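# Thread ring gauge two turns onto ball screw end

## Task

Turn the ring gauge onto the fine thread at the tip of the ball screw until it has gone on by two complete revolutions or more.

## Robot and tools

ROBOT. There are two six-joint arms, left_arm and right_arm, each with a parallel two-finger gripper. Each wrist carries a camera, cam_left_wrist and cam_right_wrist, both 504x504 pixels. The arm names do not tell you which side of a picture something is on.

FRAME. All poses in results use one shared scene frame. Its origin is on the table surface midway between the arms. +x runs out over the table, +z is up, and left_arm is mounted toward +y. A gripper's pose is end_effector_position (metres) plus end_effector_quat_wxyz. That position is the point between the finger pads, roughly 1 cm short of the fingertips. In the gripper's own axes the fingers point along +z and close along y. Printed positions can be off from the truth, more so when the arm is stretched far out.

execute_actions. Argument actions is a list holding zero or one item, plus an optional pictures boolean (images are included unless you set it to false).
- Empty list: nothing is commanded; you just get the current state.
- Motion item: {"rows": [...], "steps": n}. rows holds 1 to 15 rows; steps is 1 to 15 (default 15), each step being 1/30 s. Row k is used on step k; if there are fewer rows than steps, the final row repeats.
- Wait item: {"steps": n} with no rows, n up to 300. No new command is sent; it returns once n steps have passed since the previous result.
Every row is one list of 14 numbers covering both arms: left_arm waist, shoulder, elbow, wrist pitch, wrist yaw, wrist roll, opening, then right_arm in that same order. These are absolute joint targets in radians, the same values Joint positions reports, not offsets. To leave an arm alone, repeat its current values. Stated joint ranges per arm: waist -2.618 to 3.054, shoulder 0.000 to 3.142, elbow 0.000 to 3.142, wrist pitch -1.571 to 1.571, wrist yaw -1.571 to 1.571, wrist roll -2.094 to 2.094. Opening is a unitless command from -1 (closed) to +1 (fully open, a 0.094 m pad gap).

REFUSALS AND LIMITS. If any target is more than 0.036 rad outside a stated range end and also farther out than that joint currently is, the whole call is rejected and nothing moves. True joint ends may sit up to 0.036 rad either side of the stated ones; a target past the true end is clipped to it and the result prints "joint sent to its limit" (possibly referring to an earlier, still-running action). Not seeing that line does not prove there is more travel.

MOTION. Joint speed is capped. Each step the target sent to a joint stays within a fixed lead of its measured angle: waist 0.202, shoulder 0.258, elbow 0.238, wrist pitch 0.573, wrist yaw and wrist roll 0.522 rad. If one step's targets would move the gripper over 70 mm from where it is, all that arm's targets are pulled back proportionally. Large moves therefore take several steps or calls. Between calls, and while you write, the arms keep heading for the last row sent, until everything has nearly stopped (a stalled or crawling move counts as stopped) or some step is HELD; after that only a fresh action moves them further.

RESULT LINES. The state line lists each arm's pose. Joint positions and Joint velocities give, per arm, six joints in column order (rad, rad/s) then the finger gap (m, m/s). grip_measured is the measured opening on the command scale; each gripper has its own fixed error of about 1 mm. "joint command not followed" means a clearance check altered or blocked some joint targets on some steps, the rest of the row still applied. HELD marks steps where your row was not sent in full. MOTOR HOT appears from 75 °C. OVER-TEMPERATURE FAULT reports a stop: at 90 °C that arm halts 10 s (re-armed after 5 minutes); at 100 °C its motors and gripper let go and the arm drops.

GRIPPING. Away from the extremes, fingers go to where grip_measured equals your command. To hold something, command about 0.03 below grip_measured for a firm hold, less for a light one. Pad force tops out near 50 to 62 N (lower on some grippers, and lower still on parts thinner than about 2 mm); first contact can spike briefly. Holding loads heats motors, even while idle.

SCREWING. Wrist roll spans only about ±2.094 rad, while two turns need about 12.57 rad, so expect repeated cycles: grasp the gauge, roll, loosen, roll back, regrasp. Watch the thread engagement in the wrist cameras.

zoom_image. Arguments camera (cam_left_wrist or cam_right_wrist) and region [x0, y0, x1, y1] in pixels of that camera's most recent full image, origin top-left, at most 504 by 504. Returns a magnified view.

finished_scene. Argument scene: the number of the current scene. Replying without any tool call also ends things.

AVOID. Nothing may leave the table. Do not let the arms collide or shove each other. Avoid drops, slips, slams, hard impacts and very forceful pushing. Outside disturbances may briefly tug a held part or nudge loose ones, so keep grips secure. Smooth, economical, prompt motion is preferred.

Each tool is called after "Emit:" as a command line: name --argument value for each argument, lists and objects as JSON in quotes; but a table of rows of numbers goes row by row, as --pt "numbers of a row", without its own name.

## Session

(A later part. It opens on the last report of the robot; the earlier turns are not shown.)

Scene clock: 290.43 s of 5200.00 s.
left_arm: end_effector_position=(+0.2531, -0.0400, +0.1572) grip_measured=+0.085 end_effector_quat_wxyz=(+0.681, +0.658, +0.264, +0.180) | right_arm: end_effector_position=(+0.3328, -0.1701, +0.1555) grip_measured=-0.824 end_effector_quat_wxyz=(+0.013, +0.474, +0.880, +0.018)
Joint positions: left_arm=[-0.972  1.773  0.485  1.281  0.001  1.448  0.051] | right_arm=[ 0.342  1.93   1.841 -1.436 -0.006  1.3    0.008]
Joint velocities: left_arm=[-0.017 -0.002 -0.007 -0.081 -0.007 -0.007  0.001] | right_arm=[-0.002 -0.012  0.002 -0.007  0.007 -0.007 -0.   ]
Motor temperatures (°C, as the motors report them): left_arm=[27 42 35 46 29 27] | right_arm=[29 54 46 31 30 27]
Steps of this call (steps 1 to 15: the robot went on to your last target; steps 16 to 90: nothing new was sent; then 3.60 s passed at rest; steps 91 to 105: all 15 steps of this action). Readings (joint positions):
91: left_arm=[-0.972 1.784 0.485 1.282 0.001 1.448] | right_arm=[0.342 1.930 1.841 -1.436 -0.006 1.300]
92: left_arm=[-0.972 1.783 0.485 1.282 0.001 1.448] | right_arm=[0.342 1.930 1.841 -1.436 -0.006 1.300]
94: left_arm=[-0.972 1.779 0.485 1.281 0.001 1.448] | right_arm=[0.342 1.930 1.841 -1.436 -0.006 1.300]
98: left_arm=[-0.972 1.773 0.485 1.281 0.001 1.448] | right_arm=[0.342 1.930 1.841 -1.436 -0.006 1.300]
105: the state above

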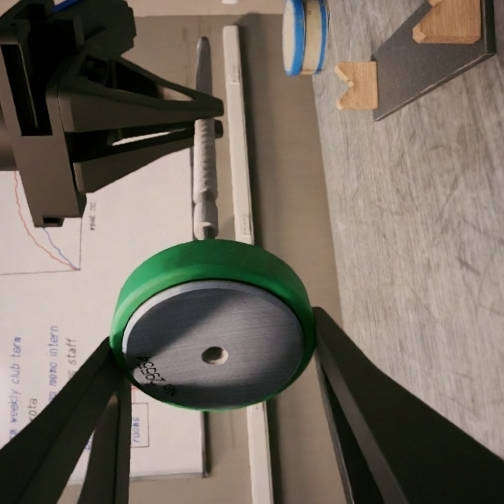

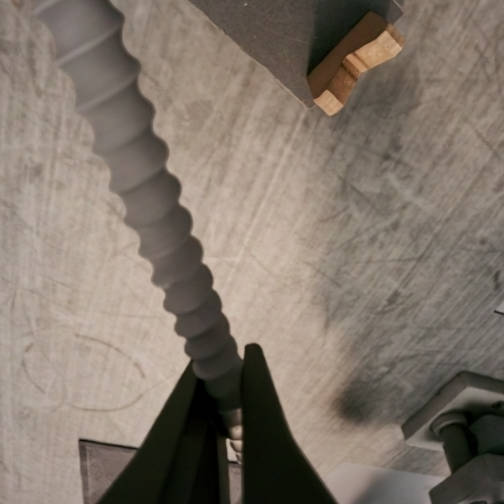

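Emit:
execute_actions --actions '[{"rows":[[-0.975,1.729,0.485,1.335,0,1.45,0.05,0.34,1.915,1.865,-1.45,0,1.29,-0.86]],"steps":8}]'

Emit:
execute_actions --actions '[{"rows":[[-0.975,1.729,0.485,1.335,0,0,0.05,0.34,1.915,1.865,-1.45,0,1.29,-0.86]],"steps":15}]' --pictures false

Emit:
execute_actions --actions '[{"steps":25}]'

Scene clock: 294.40 s of 5200.00 s.
left_arm: end_effector_position=(+0.2531, -0.0400, +0.1572) grip_measured=+0.085 end_effector_quat_wxyz=(+0.681, +0.658, +0.264, +0.180) | right_arm: end_effector_position=(+0.3328, -0.1701, +0.1555) grip_measured=-0.824 end_effector_quat_wxyz=(+0.013, +0.474, +0.880, +0.018)
Joint positions: left_arm=[-0.972  1.773  0.485  1.281  0.001  1.448  0.051] | right_arm=[ 0.342  1.93   1.841 -1.436 -0.006  1.3    0.008]
Joint velocities: left_arm=[-0.002  0.007 -0.002  0.051 -0.007  0.007 -0.001] | right_arm=[-0.002 -0.012  0.012 -0.081  0.081  0.007 -0.001]
Motor temperatures (°C, as the motors report them): left_arm=[27 42 35 46 29 27] | right_arm=[29 54 46 31 30 27]
Steps of this call (steps 1 to 15: the robot went on to your last target; steps 16 to 90: nothing new was sent; then 0.70 s passed at rest; steps 91 to 98: all 8 steps of this action). Readings (joint positions):
91: left_arm=[-0.972 1.773 0.485 1.281 0.001 1.448] | right_arm=[0.342 1.930 1.841 -1.436 -0.006 1.300]
92: left_arm=[-0.972 1.773 0.485 1.281 0.001 1.448] | right_arm=[0.342 1.930 1.841 -1.436 -0.006 1.300]
94: left_arm=[-0.972 1.773 0.485 1.281 0.001 1.448] | right_arm=[0.342 1.930 1.841 -1.436 -0.006 1.300]
98: the state above

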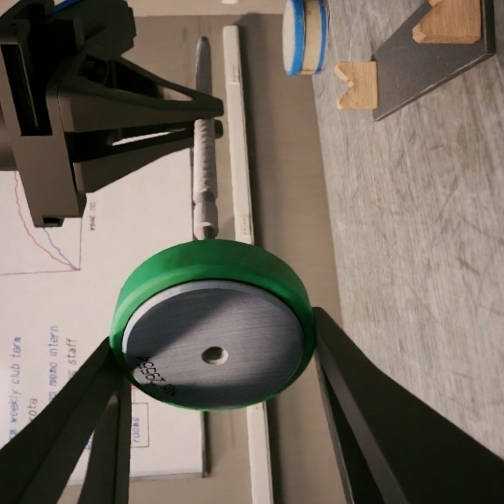

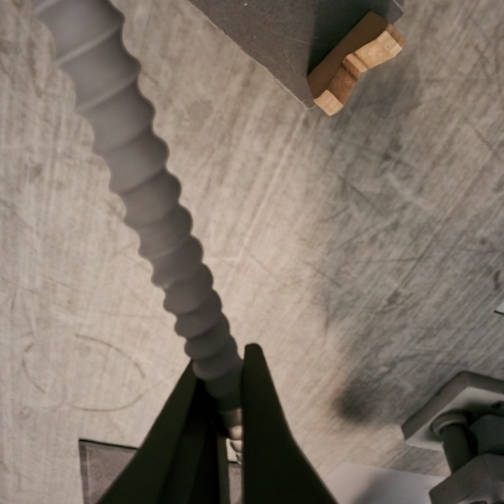

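Scene clock: 294.90 s of 5200.00 s.
left_arm: end_effector_position=(+0.2529, -0.0397, +0.1606) grip_measured=+0.085 end_effector_quat_wxyz=(+0.657, +0.368, +0.603, -0.264) | right_arm: end_effector_position=(+0.3328, -0.1701, +0.1555) grip_measured=-0.824 end_effector_quat_wxyz=(+0.013, +0.474, +0.880, +0.018)
Joint positions: left_arm=[-0.972  1.765  0.485  1.281  0.001  0.167  0.051] | right_arm=[ 0.342  1.93   1.841 -1.436 -0.006  1.3    0.008]
Joint velocities: left_arm=[-0.012 -0.002 -0.002 -0.081 -0.066 -1.004  0.   ] | right_arm=[ 0.007 -0.012 -0.012 -0.037  0.051 -0.037 -0.   ]
Motor temperatures (°C, as the motors report them): left_arm=[27 42 35 46 29 27] | right_arm=[29 54 46 31 30 27]
Steps of this call (steps 1 to 15: all 15 steps of this action). Readings (joint positions):
1: left_arm=[-0.972 1.773 0.485 1.281 0.001 1.367] | right_arm=[0.342 1.930 1.841 -1.436 -0.006 1.300]
2: left_arm=[-0.972 1.773 0.485 1.281 0.001 1.268] | right_arm=[0.342 1.930 1.841 -1.436 -0.006 1.300]
4: left_arm=[-0.972 1.770 0.485 1.281 0.001 1.073] | right_arm=[0.342 1.930 1.841 -1.436 -0.006 1.300]
8: left_arm=[-0.972 1.765 0.485 1.281 0.001 0.681] | right_arm=[0.342 1.930 1.841 -1.436 -0.006 1.300]
15: the state above

Scene clock: 295.73 s of 5200.00 s.
left_arm: end_effector_position=(+0.2529, -0.0397, +0.1606) grip_measured=+0.085 end_effector_quat_wxyz=(+0.634, +0.321, +0.630, -0.314) | right_arm: end_effector_position=(+0.3328, -0.1701, +0.1555) grip_measured=-0.824 end_effector_quat_wxyz=(+0.013, +0.474, +0.880, +0.018)
Joint positions: left_arm=[-0.972  1.765  0.485  1.281  0.001  0.012  0.051] | right_arm=[ 0.342  1.93   1.841 -1.436 -0.006  1.3    0.008]
Joint velocities: left_arm=[-0.002 -0.002  0.002 -0.022 -0.051  0.007  0.002] | right_arm=[ 0.002  0.002 -0.002 -0.022  0.066  0.037 -0.001]
Motor temperatures (°C, as the motors report them): left_arm=[27 43 35 46 29 27] | right_arm=[29 54 46 31 30 27]
Steps of this call (steps 1 to 25: the robot went on to your last target). Readings (joint positions):
1: left_arm=[-0.972 1.765 0.485 1.281 0.001 0.135] | right_arm=[0.342 1.930 1.841 -1.436 -0.006 1.300]
2: left_arm=[-0.972 1.765 0.485 1.281 0.001 0.111] | right_arm=[0.342 1.930 1.841 -1.436 -0.006 1.300]
4: left_arm=[-0.972 1.765 0.485 1.281 0.001 0.075] | right_arm=[0.342 1.930 1.841 -1.436 -0.006 1.300]
8: left_arm=[-0.972 1.765 0.485 1.281 0.001 0.037] | right_arm=[0.342 1.930 1.841 -1.436 -0.006 1.300]
25: the state above

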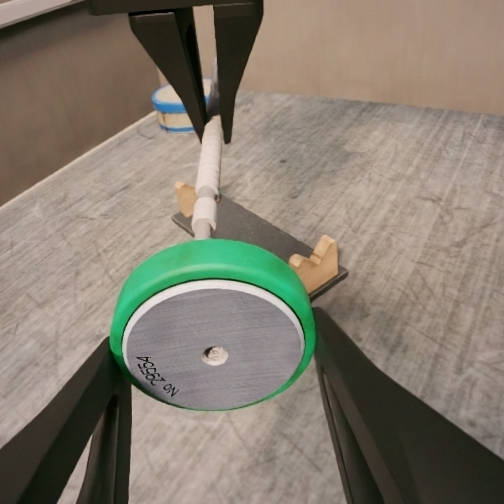

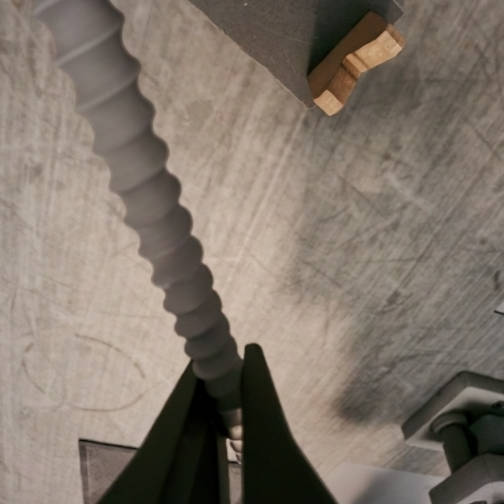

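Emit:
execute_actions --actions '[{"rows":[[-0.975,1.729,0.485,1.335,0,0,0.05,0.34,1.915,1.865,-1.45,0,1.245,-0.86]],"steps":12}]'

Emit:
zoom_image --camera "cam_left_wrist" --region '[130,30,310,400]'

Scene clock: 299.30 s of 5200.00 s.
left_arm: end_effector_position=(+0.2529, -0.0397, +0.1606) grip_measured=+0.085 end_effector_quat_wxyz=(+0.634, +0.320, +0.630, -0.314) | right_arm: end_effector_position=(+0.3327, -0.1702, +0.1555) grip_measured=-0.824 end_effector_quat_wxyz=(+0.014, +0.456, +0.890, +0.018)
Joint positions: left_arm=[-0.972  1.765  0.485  1.281  0.001  0.012  0.051] | right_arm=[ 0.342  1.93   1.841 -1.437 -0.006  1.258  0.008]
Joint velocities: left_arm=[-0.002 -0.017 -0.002 -0.022 -0.037 -0.007  0.001] | right_arm=[-0.007  0.002 -0.007 -0.051 -0.022 -0.037 -0.   ]
Motor temperatures (°C, as the motors report them): left_arm=[27 43 34 46 29 27] | right_arm=[29 54 46 31 30 27]
Steps of this call (steps 1 to 15: the robot went on to your last target; steps 16 to 90: nothing new was sent; then 0.17 s passed at rest; steps 91 to 102: all 12 steps of this action). Readings (joint positions):
91: left_arm=[-0.972 1.765 0.485 1.281 0.001 0.012] | right_arm=[0.342 1.930 1.841 -1.437 -0.006 1.293]
92: left_arm=[-0.972 1.765 0.485 1.281 0.001 0.012] | right_arm=[0.342 1.930 1.841 -1.437 -0.006 1.285]
94: left_arm=[-0.972 1.765 0.485 1.281 0.001 0.012] | right_arm=[0.342 1.930 1.841 -1.437 -0.006 1.274]
98: left_arm=[-0.972 1.765 0.485 1.281 0.001 0.012] | right_arm=[0.342 1.930 1.841 -1.437 -0.006 1.263]
102: the state above

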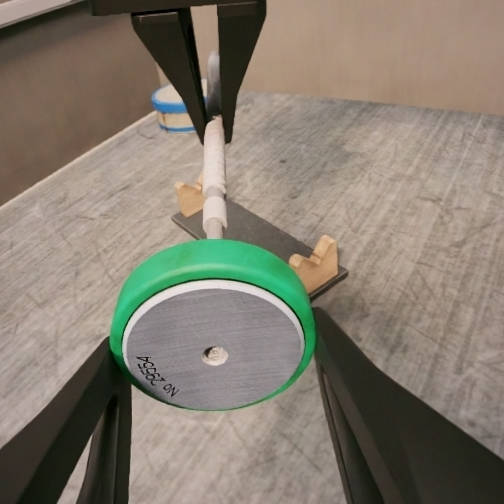

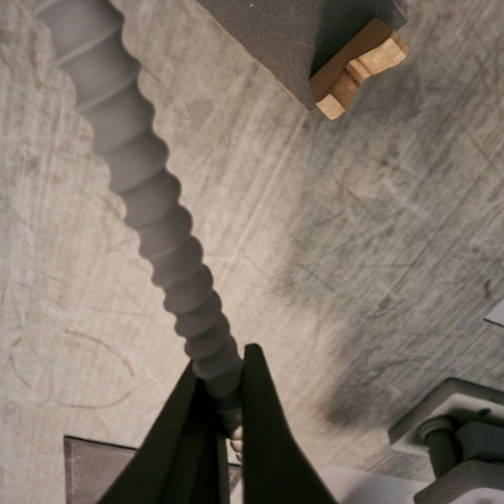

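Region (130, 30, 310, 400) of cam_left_wrist's 504x504 image, scaled by 1.362, with more detail than that image has; it fills the left 245 columns of this view, and the rest is white.

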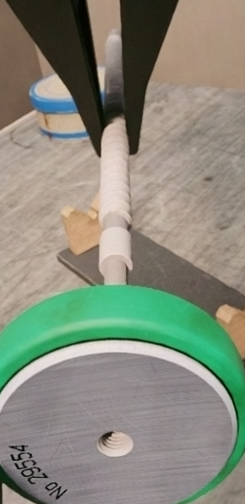

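Emit:
execute_actions --actions '[{"rows":[[-0.975,1.729,0.485,1.335,0,1.45,0.05,0.34,1.915,1.865,-1.45,0,1.25,-0.86]],"steps":15}]' --pictures false

Emit:
execute_actions --actions '[{"steps":25}]'

Scene clock: 302.13 s of 5200.00 s.
left_arm: end_effector_position=(+0.2530, -0.0396, +0.1606) grip_measured=+0.085 end_effector_quat_wxyz=(+0.696, +0.634, +0.311, +0.130) | right_arm: end_effector_position=(+0.3327, -0.1702, +0.1555) grip_measured=-0.824 end_effector_quat_wxyz=(+0.014, +0.454, +0.891, +0.018)
Joint positions: left_arm=[-0.972  1.765  0.485  1.281  0.     1.3    0.051] | right_arm=[ 0.342  1.93   1.841 -1.437 -0.006  1.255  0.008]
Joint velocities: left_arm=[-0.012 -0.002 -0.012  0.007  0.037  0.989  0.   ] | right_arm=[ 0.002  0.012  0.002 -0.022 -0.037 -0.007 -0.   ]
Motor temperatures (°C, as the motors report them): left_arm=[27 43 34 46 29 27] | right_arm=[29 54 46 31 30 27]
Steps of this call (steps 1 to 15: the robot went on to your last target; steps 16 to 70: nothing new was sent; steps 71 to 85: all 15 steps of this action). Readings (joint positions):
71: left_arm=[-0.972 1.765 0.485 1.281 0.001 0.094] | right_arm=[0.342 1.930 1.841 -1.437 -0.006 1.255]
72: left_arm=[-0.972 1.765 0.485 1.281 0.000 0.194] | right_arm=[0.342 1.930 1.841 -1.437 -0.006 1.255]
74: left_arm=[-0.972 1.765 0.485 1.281 0.000 0.393] | right_arm=[0.342 1.930 1.841 -1.437 -0.006 1.255]
78: left_arm=[-0.972 1.765 0.485 1.281 0.000 0.794] | right_arm=[0.342 1.930 1.841 -1.437 -0.006 1.255]
85: the state above

Scene clock: 302.97 s of 5200.00 s.
left_arm: end_effector_position=(+0.2530, -0.0396, +0.1606) grip_measured=+0.085 end_effector_quat_wxyz=(+0.684, +0.655, +0.264, +0.181) | right_arm: end_effector_position=(+0.3327, -0.1702, +0.1555) grip_measured=-0.824 end_effector_quat_wxyz=(+0.014, +0.454, +0.891, +0.018)
Joint positions: left_arm=[-0.972  1.765  0.485  1.281  0.     1.447  0.051] | right_arm=[ 0.342  1.93   1.841 -1.437 -0.006  1.255  0.008]
Joint velocities: left_arm=[ 0.002 -0.017 -0.002  0.007 -0.051  0.022 -0.001] | right_arm=[ 0.002 -0.002 -0.012 -0.037 -0.081 -0.051 -0.001]
Motor temperatures (°C, as the motors report them): left_arm=[27 43 34 46 29 27] | right_arm=[29 54 46 31 30 27]
Steps of this call (steps 1 to 25: the robot went on to your last target). Readings (joint positions):
1: left_arm=[-0.972 1.765 0.485 1.281 0.000 1.330] | right_arm=[0.342 1.930 1.841 -1.437 -0.006 1.255]
2: left_arm=[-0.972 1.765 0.485 1.281 0.000 1.354] | right_arm=[0.342 1.930 1.841 -1.437 -0.006 1.255]
4: left_arm=[-0.972 1.765 0.485 1.281 0.000 1.387] | right_arm=[0.342 1.930 1.841 -1.437 -0.006 1.255]
8: left_arm=[-0.972 1.765 0.485 1.281 0.000 1.423] | right_arm=[0.342 1.930 1.841 -1.437 -0.006 1.255]
25: the state above

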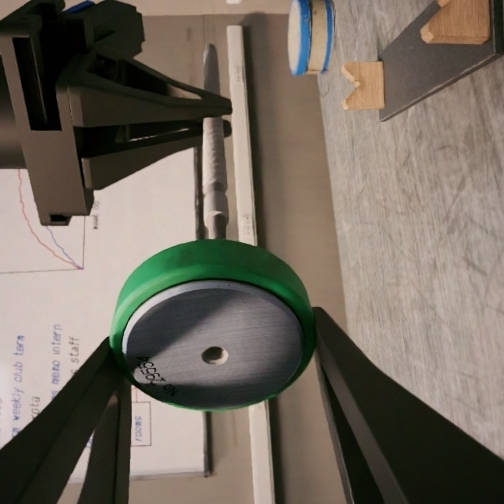

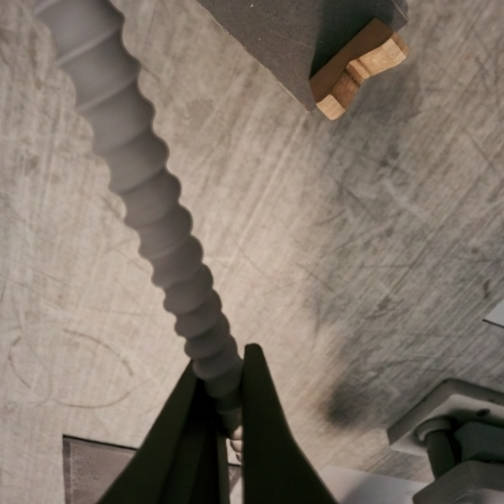

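Emit:
execute_actions --actions '[{"rows":[[-0.975,1.76,0.52,1.335,0,1.45,0.05,0.34,1.915,1.865,-1.45,0,1.25,-0.86],[-0.975,1.77,0.535,1.33,0,1.45,0.05,0.34,1.915,1.865,-1.45,0,1.25,-0.86],[-0.975,1.78,0.55,1.325,0,1.45,0.05,0.34,1.915,1.865,-1.45,0,1.25,-0.86],[-0.975,1.79,0.565,1.32,0,1.45,0.05,0.34,1.915,1.865,-1.45,0,1.25,-0.86]],"steps":15}]'

Scene clock: 307.30 s of 5200.00 s.
left_arm: end_effector_position=(+0.2589, -0.0474, +0.1639) grip_measured=+0.085 end_effector_quat_wxyz=(+0.688, +0.652, +0.262, +0.182) | right_arm: end_effector_position=(+0.3327, -0.1702, +0.1555) grip_measured=-0.824 end_effector_quat_wxyz=(+0.014, +0.454, +0.891, +0.018)
Joint positions: left_arm=[-0.972  1.79   0.525  1.279  0.     1.447  0.051] | right_arm=[ 0.342  1.93   1.841 -1.437 -0.006  1.255  0.008]
Joint velocities: left_arm=[-0.002 -0.002  0.002 -0.007 -0.066  0.007 -0.   ] | right_arm=[ 0.002 -0.017  0.022 -0.051  0.022  0.066  0.001]
Motor temperatures (°C, as the motors report them): left_arm=[27 43 34 46 29 27] | right_arm=[29 54 46 31 30 27]
Steps of this call (steps 1 to 15: the robot went on to your last target; steps 16 to 90: nothing new was sent; then 0.83 s passed at rest; steps 91 to 105: all 15 steps of this action). Readings (joint positions):
91: left_arm=[-0.972 1.765 0.485 1.281 0.000 1.447] | right_arm=[0.342 1.930 1.841 -1.437 -0.006 1.255]
92: left_arm=[-0.972 1.765 0.485 1.281 0.000 1.447] | right_arm=[0.342 1.930 1.841 -1.437 -0.006 1.255]
94: left_arm=[-0.972 1.773 0.497 1.281 0.000 1.447] | right_arm=[0.342 1.930 1.841 -1.437 -0.006 1.255]
98: left_arm=[-0.972 1.790 0.525 1.280 0.000 1.447] | right_arm=[0.342 1.930 1.841 -1.437 -0.006 1.255]
105: the state above

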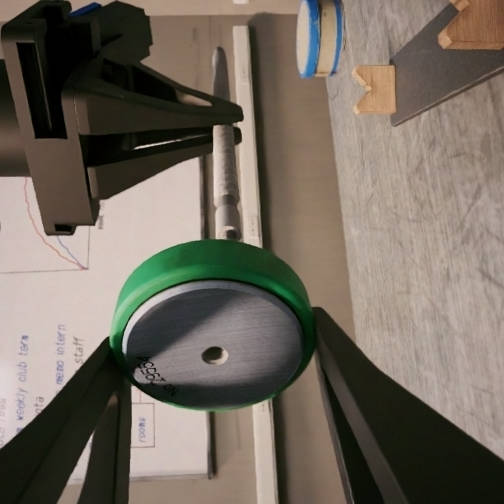

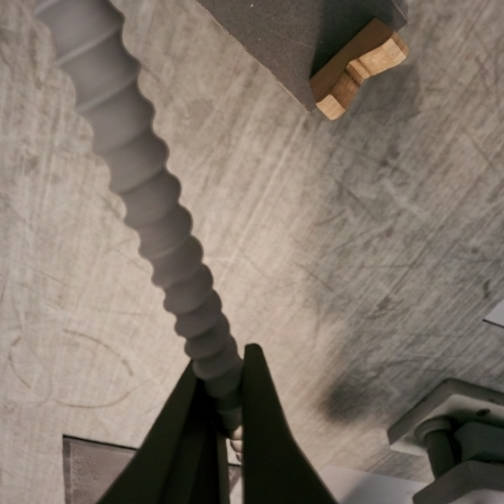

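Emit:
execute_actions --actions '[{"rows":[[-0.975,1.798,0.565,1.30,0,1.45,0.05,0.34,1.915,1.865,-1.45,0,1.25,-0.86],[-0.975,1.798,0.565,1.285,0,1.45,0.05,0.34,1.915,1.865,-1.45,0,1.25,-0.86]],"steps":12}]'

Scene clock: 311.00 s of 5200.00 s.
left_arm: end_effector_position=(+0.2589, -0.0474, +0.1560) grip_measured=+0.085 end_effector_quat_wxyz=(+0.677, +0.662, +0.266, +0.179) | right_arm: end_effector_position=(+0.3327, -0.1702, +0.1555) grip_measured=-0.824 end_effector_quat_wxyz=(+0.014, +0.454, +0.891, +0.018)
Joint positions: left_arm=[-0.972  1.79   0.525  1.247  0.     1.447  0.051] | right_arm=[ 0.342  1.93   1.841 -1.437 -0.006  1.255  0.008]
Joint velocities: left_arm=[-0.002 -0.007  0.007 -0.051 -0.051 -0.007 -0.001] | right_arm=[-0.002  0.007 -0.002  0.007  0.022  0.007  0.   ]
Motor temperatures (°C, as the motors report them): left_arm=[27 43 35 46 29 27] | right_arm=[29 54 46 31 30 27]
Steps of this call (steps 1 to 15: the robot went on to your last target; steps 16 to 90: nothing new was sent; then 0.30 s passed at rest; steps 91 to 102: all 12 steps of this action). Readings (joint positions):
91: left_arm=[-0.972 1.790 0.525 1.277 0.000 1.447] | right_arm=[0.342 1.930 1.841 -1.437 -0.006 1.255]
92: left_arm=[-0.972 1.790 0.525 1.273 0.000 1.447] | right_arm=[0.342 1.930 1.841 -1.437 -0.006 1.255]
94: left_arm=[-0.972 1.790 0.525 1.263 0.000 1.447] | right_arm=[0.342 1.930 1.841 -1.437 -0.006 1.255]
98: left_arm=[-0.972 1.790 0.525 1.251 0.000 1.447] | right_arm=[0.342 1.930 1.841 -1.437 -0.006 1.255]
102: the state above

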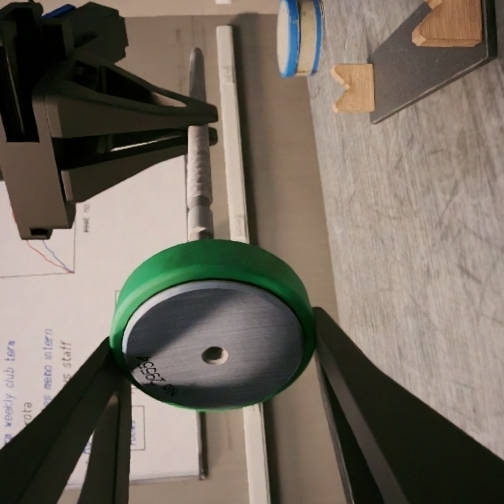

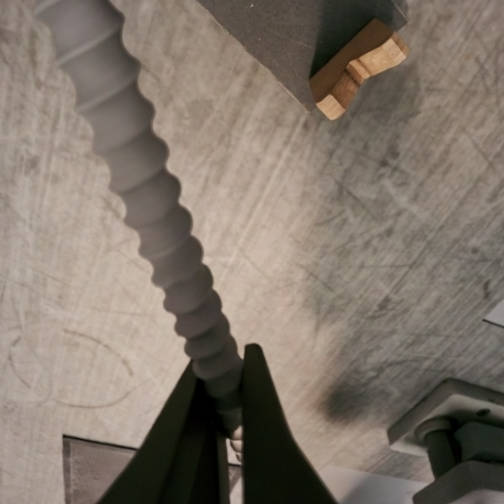

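Emit:
execute_actions --actions '[{"rows":[[-0.975,1.79,0.565,1.31,0,1.45,0.05,0.34,1.915,1.865,-1.45,0,1.25,-0.86],[-0.975,1.795,0.575,1.31,0,1.45,0.05,0.34,1.915,1.865,-1.45,0,1.25,-0.86],[-0.975,1.80,0.585,1.31,0,1.45,0.05,0.34,1.915,1.865,-1.45,0,1.25,-0.86],[-0.975,1.805,0.59,1.31,0,1.45,0.05,0.34,1.915,1.865,-1.45,0,1.25,-0.86]],"steps":15}]'

Scene clock: 319.57 s of 5200.00 s.
left_arm: end_effector_position=(+0.2624, -0.0521, +0.1598) grip_measured=+0.085 end_effector_quat_wxyz=(+0.682, +0.658, +0.265, +0.181) | right_arm: end_effector_position=(+0.3327, -0.1702, +0.1555) grip_measured=-0.824 end_effector_quat_wxyz=(+0.014, +0.454, +0.891, +0.018)
Joint positions: left_arm=[-0.972  1.805  0.549  1.25   0.     1.447  0.051] | right_arm=[ 0.342  1.93   1.841 -1.437 -0.006  1.255  0.008]
Joint velocities: left_arm=[-0.022 -0.027 -0.002 -0.007  0.022  0.051 -0.001] | right_arm=[-0.007  0.017  0.002 -0.022 -0.037 -0.037 -0.001]
Motor temperatures (°C, as the motors report them): left_arm=[27 41 36 47 29 27] | right_arm=[29 54 46 31 30 27]
Steps of this call (steps 1 to 15: the robot went on to your last target; steps 16 to 90: nothing new was sent; then 5.07 s passed at rest; steps 91 to 105: all 15 steps of this action). Readings (joint positions):
91: left_arm=[-0.972 1.790 0.525 1.246 0.000 1.447] | right_arm=[0.342 1.930 1.841 -1.437 -0.006 1.255]
92: left_arm=[-0.972 1.790 0.525 1.246 0.000 1.447] | right_arm=[0.342 1.930 1.841 -1.437 -0.006 1.255]
94: left_arm=[-0.972 1.795 0.533 1.247 0.000 1.447] | right_arm=[0.342 1.930 1.841 -1.437 -0.006 1.255]
98: left_arm=[-0.972 1.805 0.549 1.249 0.000 1.447] | right_arm=[0.342 1.930 1.841 -1.437 -0.006 1.255]
105: the state above

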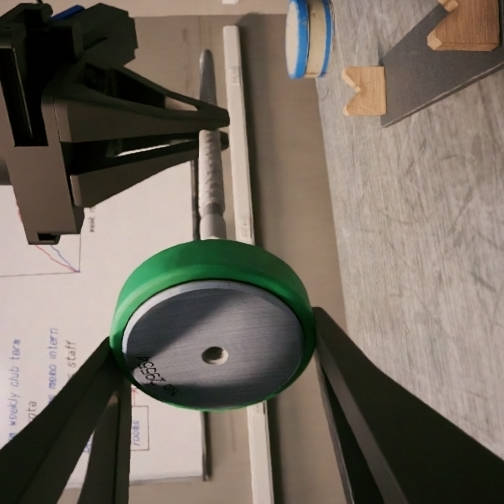

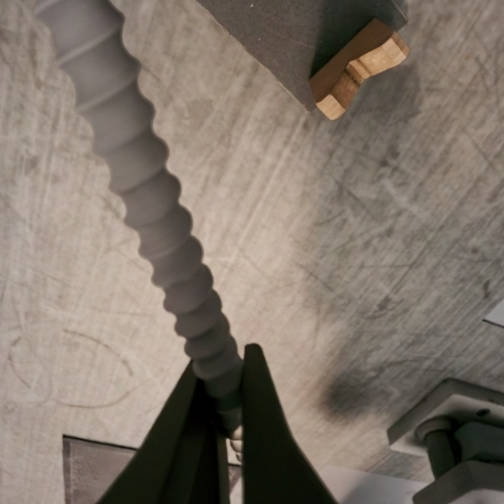

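Emit:
execute_actions --actions '[{"rows":[[-0.975,1.81,0.596,1.31,0,1.45,0.05,0.34,1.915,1.865,-1.45,0,1.25,-0.86],[-0.975,1.815,0.602,1.31,0,1.45,0.05,0.34,1.915,1.865,-1.45,0,1.25,-0.86],[-0.975,1.82,0.608,1.31,0,1.45,0.05,0.34,1.915,1.865,-1.45,0,1.25,-0.86],[-0.975,1.825,0.614,1.31,0,1.45,0.05,0.34,1.915,1.865,-1.45,0,1.25,-0.86],[-0.975,1.83,0.62,1.31,0,1.45,0.05,0.34,1.915,1.865,-1.45,0,1.25,-0.86]],"steps":15}]'

Scene clock: 323.97 s of 5200.00 s.
left_arm: end_effector_position=(+0.2665, -0.0577, +0.1589) grip_measured=+0.085 end_effector_quat_wxyz=(+0.683, +0.657, +0.264, +0.181) | right_arm: end_effector_position=(+0.3329, -0.1707, +0.1555) grip_measured=-0.824 end_effector_quat_wxyz=(+0.015, +0.454, +0.891, +0.017)
Joint positions: left_arm=[-0.972  1.831  0.576  1.251  0.     1.447  0.051] | right_arm=[ 0.342  1.93   1.841 -1.437 -0.003  1.255  0.008]
Joint velocities: left_arm=[-0.002 -0.002 -0.017 -0.022 -0.007  0.022 -0.   ] | right_arm=[-0.007  0.007  0.002 -0.037 -0.051 -0.066 -0.   ]
Motor temperatures (°C, as the motors report them): left_arm=[27 41 37 47 29 27] | right_arm=[29 55 46 31 30 27]
Steps of this call (steps 1 to 15: the robot went on to your last target; steps 16 to 90: nothing new was sent; then 0.90 s passed at rest; steps 91 to 105: all 15 steps of this action). Readings (joint positions):
91: left_arm=[-0.972 1.805 0.549 1.250 0.000 1.447] | right_arm=[0.342 1.930 1.841 -1.437 -0.006 1.255]
92: left_arm=[-0.972 1.806 0.549 1.251 0.000 1.447] | right_arm=[0.342 1.930 1.841 -1.437 -0.006 1.255]
94: left_arm=[-0.972 1.814 0.558 1.251 0.000 1.447] | right_arm=[0.342 1.930 1.841 -1.437 -0.006 1.255]
98: left_arm=[-0.972 1.831 0.576 1.251 0.000 1.447] | right_arm=[0.342 1.930 1.841 -1.437 -0.004 1.255]
105: the state above

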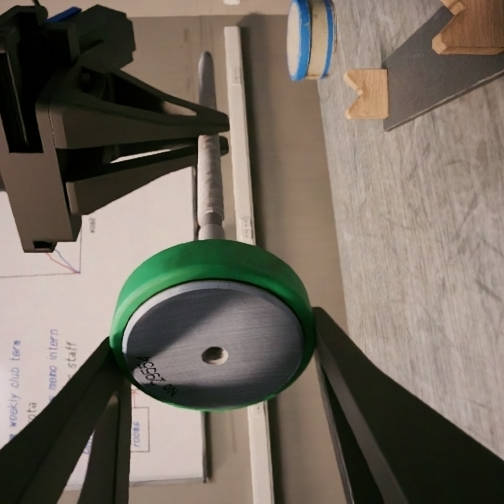

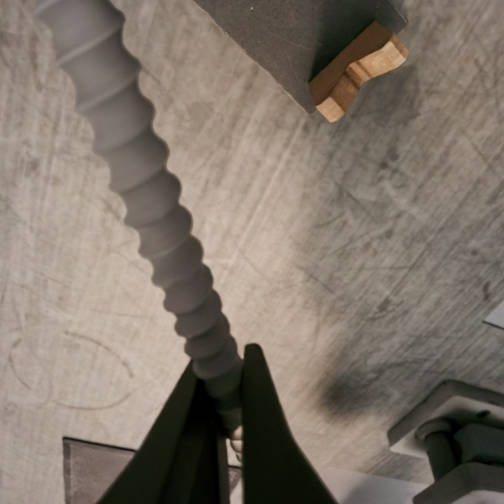

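Emit:
execute_actions --actions '[{"rows":[[-0.975,1.83,0.62,1.31,0,0,0.05,0.34,1.915,1.865,-1.45,0,1.25,-0.86]],"steps":15}]' --pictures false

Emit:
execute_actions --actions '[{"steps":25}]'

Emit:
zoom_image --camera "cam_left_wrist" --region '[130,30,310,400]'

Scene clock: 328.73 s of 5200.00 s.
left_arm: end_effector_position=(+0.2664, -0.0577, +0.1590) grip_measured=+0.085 end_effector_quat_wxyz=(+0.655, +0.369, +0.604, -0.263) | right_arm: end_effector_position=(+0.3329, -0.1707, +0.1555) grip_measured=-0.824 end_effector_quat_wxyz=(+0.015, +0.454, +0.891, +0.017)
Joint positions: left_arm=[-0.972  1.831  0.576  1.252  0.001  0.167  0.051] | right_arm=[ 0.342  1.93   1.841 -1.437 -0.003  1.255  0.008]
Joint velocities: left_arm=[-0.017  0.002  0.037 -0.051 -0.022 -0.945 -0.   ] | right_arm=[ 0.012  0.007 -0.017 -0.051  0.022 -0.051  0.   ]
Motor temperatures (°C, as the motors report them): left_arm=[27 41 37 48 29 27] | right_arm=[29 55 46 31 30 27]
Steps of this call (steps 1 to 15: the robot went on to your last target; steps 16 to 90: nothing new was sent; then 1.27 s passed at rest; steps 91 to 105: all 15 steps of this action). Readings (joint positions):
91: left_arm=[-0.972 1.831 0.576 1.251 0.000 1.367] | right_arm=[0.342 1.930 1.841 -1.437 -0.003 1.255]
92: left_arm=[-0.972 1.831 0.576 1.251 0.001 1.268] | right_arm=[0.342 1.930 1.841 -1.437 -0.003 1.255]
94: left_arm=[-0.972 1.831 0.576 1.252 0.001 1.072] | right_arm=[0.342 1.930 1.841 -1.437 -0.003 1.255]
98: left_arm=[-0.972 1.831 0.576 1.252 0.001 0.681] | right_arm=[0.342 1.930 1.841 -1.437 -0.003 1.255]
105: the state above

Scene clock: 329.57 s of 5200.00 s.
left_arm: end_effector_position=(+0.2664, -0.0577, +0.1590) grip_measured=+0.085 end_effector_quat_wxyz=(+0.633, +0.321, +0.631, -0.313) | right_arm: end_effector_position=(+0.3329, -0.1707, +0.1555) grip_measured=-0.824 end_effector_quat_wxyz=(+0.015, +0.454, +0.891, +0.017)
Joint positions: left_arm=[-0.972  1.831  0.576  1.252  0.001  0.012  0.051] | right_arm=[ 0.342  1.93   1.841 -1.437 -0.003  1.255  0.008]
Joint velocities: left_arm=[-0.002 -0.007  0.002  0.007 -0.037 -0.051  0.001] | right_arm=[ 0.002 -0.027 -0.007  0.007  0.007 -0.066 -0.   ]
Motor temperatures (°C, as the motors report them): left_arm=[27 41 37 48 29 27] | right_arm=[29 55 46 31 30 27]
Steps of this call (steps 1 to 25: the robot went on to your last target). Readings (joint positions):
1: left_arm=[-0.972 1.831 0.576 1.252 0.001 0.135] | right_arm=[0.342 1.930 1.841 -1.437 -0.003 1.255]
2: left_arm=[-0.972 1.831 0.576 1.252 0.001 0.111] | right_arm=[0.342 1.930 1.841 -1.437 -0.003 1.255]
4: left_arm=[-0.972 1.831 0.576 1.252 0.001 0.075] | right_arm=[0.342 1.930 1.841 -1.437 -0.003 1.255]
8: left_arm=[-0.972 1.831 0.576 1.252 0.001 0.037] | right_arm=[0.342 1.930 1.841 -1.437 -0.003 1.255]
25: the state above

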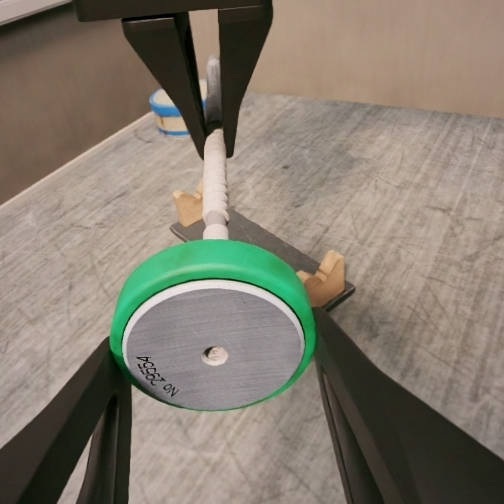

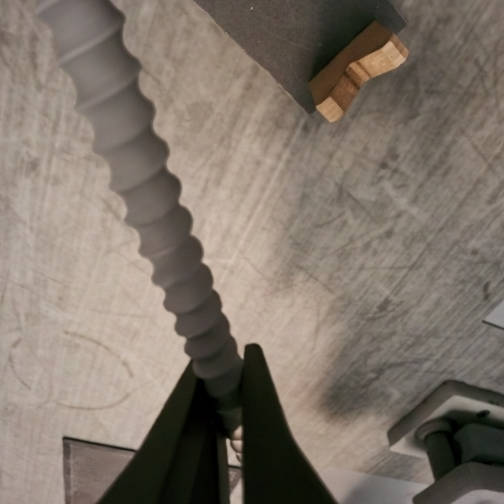

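Region (130, 30, 310, 400) of cam_left_wrist's 504x504 image, scaled by 1.362, with more detail than that image has; it fills the left 245 columns of this view, and the rest is white.

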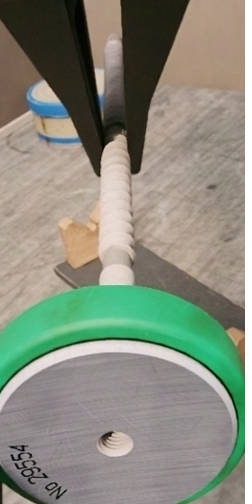

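Emit:
execute_actions --actions '[{"rows":[[-0.975,1.83,0.62,1.314,0,1.45,0.05,0.34,1.915,1.865,-1.45,0,1.25,-0.86]],"steps":15}]' --pictures false

Emit:
execute_actions --actions '[{"steps":25}]'

Emit:
zoom_image --camera "cam_left_wrist" --region '[130,30,310,400]'

Scene clock: 333.70 s of 5200.00 s.
left_arm: end_effector_position=(+0.2666, -0.0576, +0.1604) grip_measured=+0.085 end_effector_quat_wxyz=(+0.696, +0.634, +0.311, +0.131) | right_arm: end_effector_position=(+0.3328, -0.1708, +0.1555) grip_measured=-0.824 end_effector_quat_wxyz=(+0.015, +0.454, +0.891, +0.017)
Joint positions: left_arm=[-0.972  1.831  0.576  1.257 -0.     1.3    0.051] | right_arm=[ 0.342  1.93   1.841 -1.437 -0.003  1.255  0.008]
Joint velocities: left_arm=[-0.002 -0.012  0.002 -0.037  0.081  0.96  -0.001] | right_arm=[ 0.007 -0.012  0.002 -0.022 -0.022  0.022 -0.   ]
Motor temperatures (°C, as the motors report them): left_arm=[27 41 38 48 29 27] | right_arm=[29 55 46 31 30 27]
Steps of this call (steps 1 to 15: the robot went on to your last target; steps 16 to 90: nothing new was sent; then 0.63 s passed at rest; steps 91 to 105: all 15 steps of this action). Readings (joint positions):
91: left_arm=[-0.972 1.831 0.576 1.252 0.000 0.094] | right_arm=[0.342 1.930 1.841 -1.437 -0.003 1.255]
92: left_arm=[-0.972 1.831 0.576 1.252 -0.000 0.194] | right_arm=[0.342 1.930 1.841 -1.437 -0.003 1.255]
94: left_arm=[-0.972 1.831 0.576 1.253 -0.000 0.393] | right_arm=[0.342 1.930 1.841 -1.437 -0.003 1.255]
98: left_arm=[-0.972 1.831 0.576 1.255 -0.000 0.794] | right_arm=[0.342 1.930 1.841 -1.437 -0.003 1.255]
105: the state above

Scene clock: 334.53 s of 5200.00 s.
left_arm: end_effector_position=(+0.2666, -0.0576, +0.1605) grip_measured=+0.085 end_effector_quat_wxyz=(+0.685, +0.655, +0.264, +0.181) | right_arm: end_effector_position=(+0.3328, -0.1708, +0.1555) grip_measured=-0.824 end_effector_quat_wxyz=(+0.015, +0.454, +0.891, +0.017)
Joint positions: left_arm=[-0.972  1.831  0.576  1.258 -0.     1.447  0.051] | right_arm=[ 0.342  1.93   1.841 -1.437 -0.003  1.255  0.008]
Joint velocities: left_arm=[-0.007  0.002  0.007 -0.037 -0.022 -0.081 -0.001] | right_arm=[ 0.002 -0.007  0.017 -0.022 -0.022  0.007  0.001]
Motor temperatures (°C, as the motors report them): left_arm=[27 41 38 48 29 27] | right_arm=[29 55 46 31 30 27]
Steps of this call (steps 1 to 25: the robot went on to your last target). Readings (joint positions):
1: left_arm=[-0.972 1.831 0.576 1.257 -0.000 1.330] | right_arm=[0.342 1.930 1.841 -1.437 -0.003 1.255]
2: left_arm=[-0.972 1.831 0.576 1.258 -0.000 1.354] | right_arm=[0.342 1.930 1.841 -1.437 -0.003 1.255]
4: left_arm=[-0.972 1.831 0.576 1.258 -0.000 1.387] | right_arm=[0.342 1.930 1.841 -1.437 -0.003 1.255]
8: left_arm=[-0.972 1.831 0.576 1.258 -0.000 1.423] | right_arm=[0.342 1.930 1.841 -1.437 -0.003 1.255]
25: the state above

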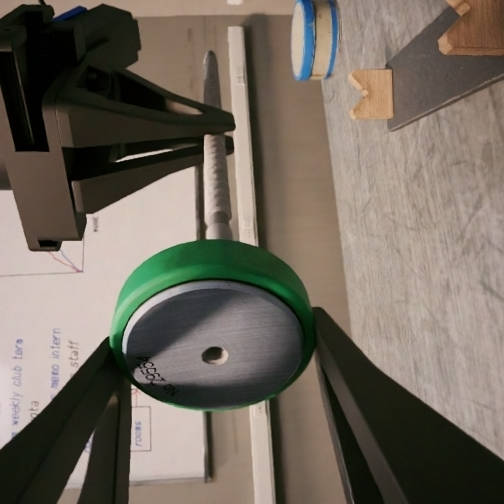

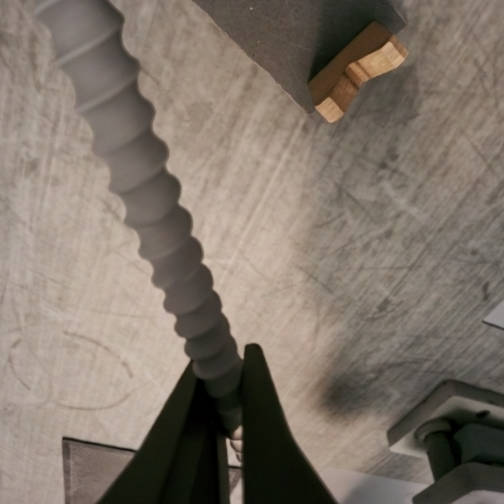

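Region (130, 30, 310, 400) of cam_left_wrist's 504x504 image, scaled by 1.362, with more detail than that image has; it fills the left 245 columns of this view, and the rest is white.

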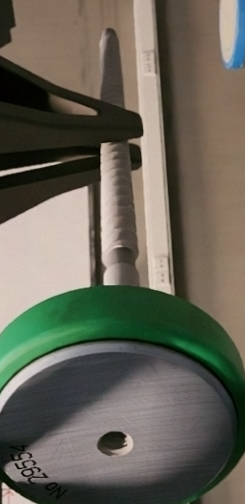

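Emit:
execute_actions --actions '[{"rows":[[-0.975,1.835,0.626,1.314,0,1.45,0.05,0.34,1.915,1.865,-1.45,0,1.25,-0.86],[-0.975,1.84,0.632,1.314,0,1.45,0.05,0.34,1.915,1.865,-1.45,0,1.25,-0.86],[-0.975,1.845,0.638,1.314,0,1.45,0.05,0.34,1.915,1.865,-1.45,0,1.25,-0.86]],"steps":14}]'

Emit:
zoom_image --camera "cam_left_wrist" --region '[130,30,310,400]'

Scene clock: 340.40 s of 5200.00 s.
left_arm: end_effector_position=(+0.2687, -0.0606, +0.1593) grip_measured=+0.085 end_effector_quat_wxyz=(+0.685, +0.655, +0.264, +0.181) | right_arm: end_effector_position=(+0.3343, -0.1737, +0.1555) grip_measured=-0.824 end_effector_quat_wxyz=(+0.021, +0.455, +0.890, +0.012)
Joint positions: left_arm=[-0.972  1.845  0.591  1.258  0.     1.447  0.051] | right_arm=[ 0.34   1.93   1.841 -1.435  0.012  1.255  0.008]
Joint velocities: left_arm=[-0.002 -0.012 -0.007 -0.022 -0.022 -0.022  0.   ] | right_arm=[-0.007 -0.012  0.007 -0.095  0.007 -0.037 -0.   ]
Motor temperatures (°C, as the motors report them): left_arm=[27 41 38 48 29 27] | right_arm=[29 55 46 31 30 27]
Steps of this call (steps 1 to 15: the robot went on to your last target; steps 16 to 90: nothing new was sent; then 2.40 s passed at rest; steps 91 to 104: all 14 steps of this action). Readings (joint positions):
91: left_arm=[-0.972 1.831 0.576 1.258 -0.000 1.447] | right_arm=[0.342 1.930 1.841 -1.437 -0.003 1.255]
92: left_arm=[-0.972 1.831 0.576 1.258 -0.000 1.447] | right_arm=[0.342 1.930 1.841 -1.437 -0.003 1.255]
94: left_arm=[-0.972 1.836 0.583 1.258 -0.000 1.447] | right_arm=[0.342 1.930 1.841 -1.436 0.003 1.255]
98: left_arm=[-0.972 1.845 0.590 1.258 0.000 1.447] | right_arm=[0.340 1.930 1.841 -1.435 0.011 1.255]
104: the state above

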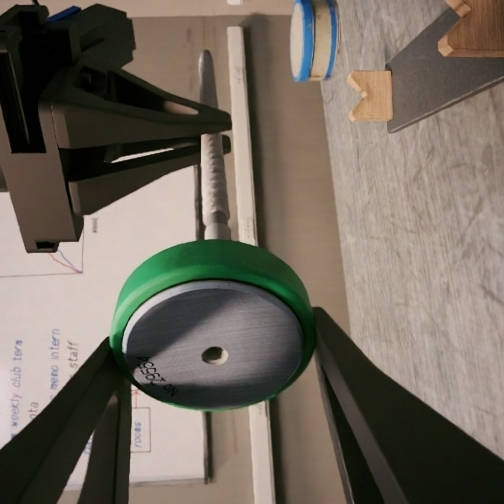

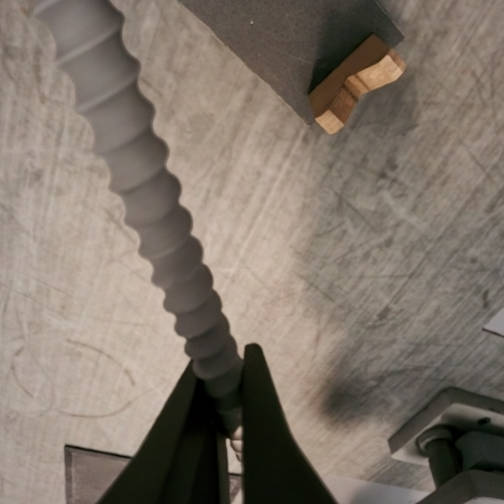

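Region (130, 30, 310, 400) of cam_left_wrist's 504x504 image, scaled by 1.362, with more detail than that image has; it fills the left 245 columns of this view, and the rest is white.

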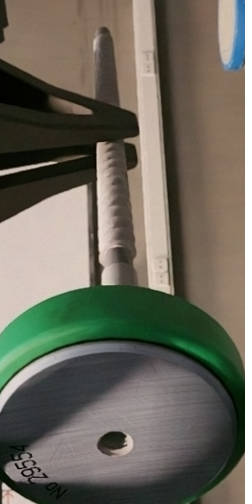

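Emit:
execute_actions --actions '[{"rows":[[-0.975,1.845,0.638,1.314,0,1.45,0.05,0.33,1.915,1.865,-1.45,0,1.245,-0.86],[-0.975,1.845,0.638,1.314,0,1.45,0.05,0.322,1.915,1.865,-1.45,-0.005,1.237,-0.86],[-0.975,1.845,0.638,1.314,0,1.45,0.05,0.315,1.915,1.865,-1.45,-0.012,1.23,-0.86],[-0.975,1.845,0.638,1.314,0,1.45,0.05,0.313,1.915,1.865,-1.45,-0.02,1.228,-0.86]],"steps":15}]'

Emit:
zoom_image --camera "cam_left_wrist" --region '[130,30,310,400]'

Scene clock: 349.90 s of 5200.00 s.
left_arm: end_effector_position=(+0.2687, -0.0606, +0.1593) grip_measured=+0.085 end_effector_quat_wxyz=(+0.685, +0.655, +0.264, +0.181) | right_arm: end_effector_position=(+0.3346, -0.1758, +0.1555) grip_measured=-0.824 end_effector_quat_wxyz=(+0.010, +0.457, +0.889, +0.022)
Joint positions: left_arm=[-0.972  1.845  0.591  1.258  0.     1.447  0.051] | right_arm=[ 0.321  1.93   1.841 -1.436 -0.017  1.239  0.008]
Joint velocities: left_arm=[-0.012 -0.022 -0.022  0.022  0.007  0.037  0.001] | right_arm=[ 0.007 -0.017  0.007 -0.037  0.051 -0.037 -0.001]
Motor temperatures (°C, as the motors report them): left_arm=[27 41 39 49 29 27] | right_arm=[29 55 46 30 30 27]
Steps of this call (steps 1 to 15: the robot went on to your last target; steps 16 to 90: nothing new was sent; then 6.00 s passed at rest; steps 91 to 105: all 15 steps of this action). Readings (joint positions):
91: left_arm=[-0.972 1.845 0.591 1.258 0.000 1.447] | right_arm=[0.339 1.930 1.841 -1.435 0.012 1.255]
92: left_arm=[-0.972 1.845 0.591 1.258 0.000 1.447] | right_arm=[0.338 1.930 1.841 -1.435 0.010 1.254]
94: left_arm=[-0.972 1.845 0.591 1.258 0.000 1.447] | right_arm=[0.332 1.930 1.841 -1.436 0.000 1.249]
98: left_arm=[-0.972 1.845 0.591 1.258 0.000 1.447] | right_arm=[0.321 1.930 1.841 -1.436 -0.011 1.243]
105: the state above

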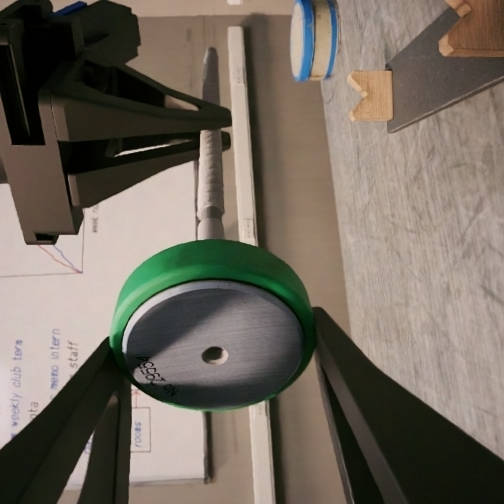

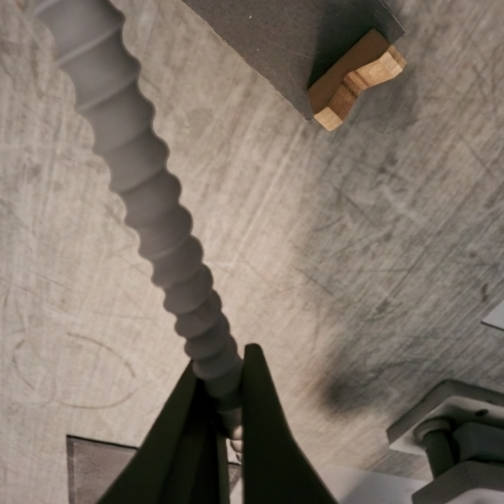

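Region (130, 30, 310, 400) of cam_left_wrist's 504x504 image, scaled by 1.362, with more detail than that image has; it fills the left 245 columns of this view, and the rest is white.

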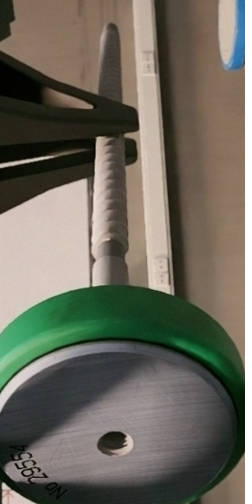

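Emit:
execute_actions --actions '[{"rows":[[-0.975,1.845,0.638,1.318,0,0,0.05,0.313,1.915,1.865,-1.45,-0.02,1.228,-0.86]],"steps":15}]' --pictures false

Emit:
execute_actions --actions '[{"steps":25}]'

Emit:
zoom_image --camera "cam_left_wrist" --region '[130,30,310,400]'

Scene clock: 354.80 s of 5200.00 s.
left_arm: end_effector_position=(+0.2687, -0.0606, +0.1597) grip_measured=+0.085 end_effector_quat_wxyz=(+0.658, +0.368, +0.602, -0.264) | right_arm: end_effector_position=(+0.3344, -0.1755, +0.1555) grip_measured=-0.824 end_effector_quat_wxyz=(+0.009, +0.456, +0.890, +0.022)
Joint positions: left_arm=[-0.972  1.845  0.591  1.26   0.     0.167  0.051] | right_arm=[ 0.321  1.93   1.841 -1.437 -0.019  1.238  0.008]
Joint velocities: left_arm=[ 0.002  0.002 -0.002 -0.037 -0.007 -1.077  0.   ] | right_arm=[-0.002 -0.007 -0.002 -0.037  0.051 -0.066  0.   ]
Motor temperatures (°C, as the motors report them): left_arm=[27 41 39 49 29 27] | right_arm=[29 55 46 30 30 27]
Steps of this call (steps 1 to 15: the robot went on to your last target; steps 16 to 90: nothing new was sent; then 1.40 s passed at rest; steps 91 to 105: all 15 steps of this action). Readings (joint positions):
91: left_arm=[-0.972 1.845 0.591 1.258 0.000 1.366] | right_arm=[0.321 1.930 1.841 -1.437 -0.019 1.238]
92: left_arm=[-0.972 1.845 0.591 1.258 0.000 1.268] | right_arm=[0.321 1.930 1.841 -1.437 -0.019 1.238]
94: left_arm=[-0.972 1.845 0.591 1.260 0.000 1.072] | right_arm=[0.321 1.930 1.841 -1.437 -0.019 1.238]
98: left_arm=[-0.972 1.845 0.591 1.260 0.000 0.680] | right_arm=[0.321 1.930 1.841 -1.437 -0.019 1.238]
105: the state above

Scene clock: 355.63 s of 5200.00 s.
left_arm: end_effector_position=(+0.2687, -0.0606, +0.1597) grip_measured=+0.085 end_effector_quat_wxyz=(+0.636, +0.320, +0.629, -0.314) | right_arm: end_effector_position=(+0.3344, -0.1755, +0.1555) grip_measured=-0.824 end_effector_quat_wxyz=(+0.009, +0.456, +0.890, +0.022)
Joint positions: left_arm=[-0.972  1.845  0.591  1.26   0.     0.012  0.051] | right_arm=[ 0.321  1.93   1.841 -1.437 -0.019  1.238  0.008]
Joint velocities: left_arm=[ 0.002  0.002  0.012 -0.037 -0.022 -0.051 -0.   ] | right_arm=[-0.007 -0.007 -0.012 -0.051  0.066 -0.007 -0.001]
Motor temperatures (°C, as the motors report them): left_arm=[27 41 39 49 29 27] | right_arm=[29 55 46 30 30 27]
Steps of this call (steps 1 to 25: the robot went on to your last target). Readings (joint positions):
1: left_arm=[-0.972 1.845 0.591 1.260 0.000 0.135] | right_arm=[0.321 1.930 1.841 -1.437 -0.019 1.238]
2: left_arm=[-0.972 1.845 0.591 1.260 0.000 0.111] | right_arm=[0.321 1.930 1.841 -1.437 -0.019 1.238]
4: left_arm=[-0.972 1.845 0.591 1.260 0.000 0.075] | right_arm=[0.321 1.930 1.841 -1.437 -0.019 1.238]
8: left_arm=[-0.972 1.845 0.591 1.260 0.000 0.037] | right_arm=[0.321 1.930 1.841 -1.437 -0.019 1.238]
25: the state above

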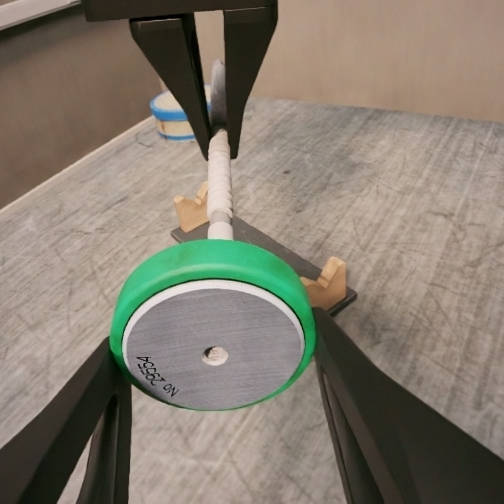

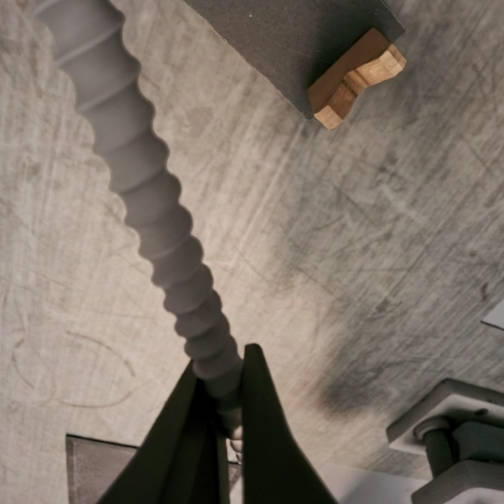

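Region (130, 30, 310, 400) of cam_left_wrist's 504x504 image, scaled by 1.362, with more detail than that image has; it fills the left 245 columns of this view, and the rest is white.

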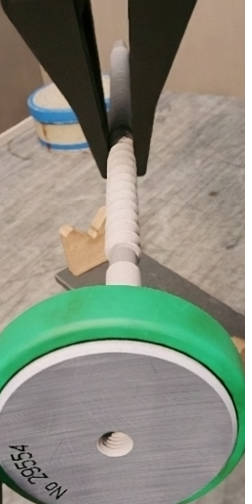

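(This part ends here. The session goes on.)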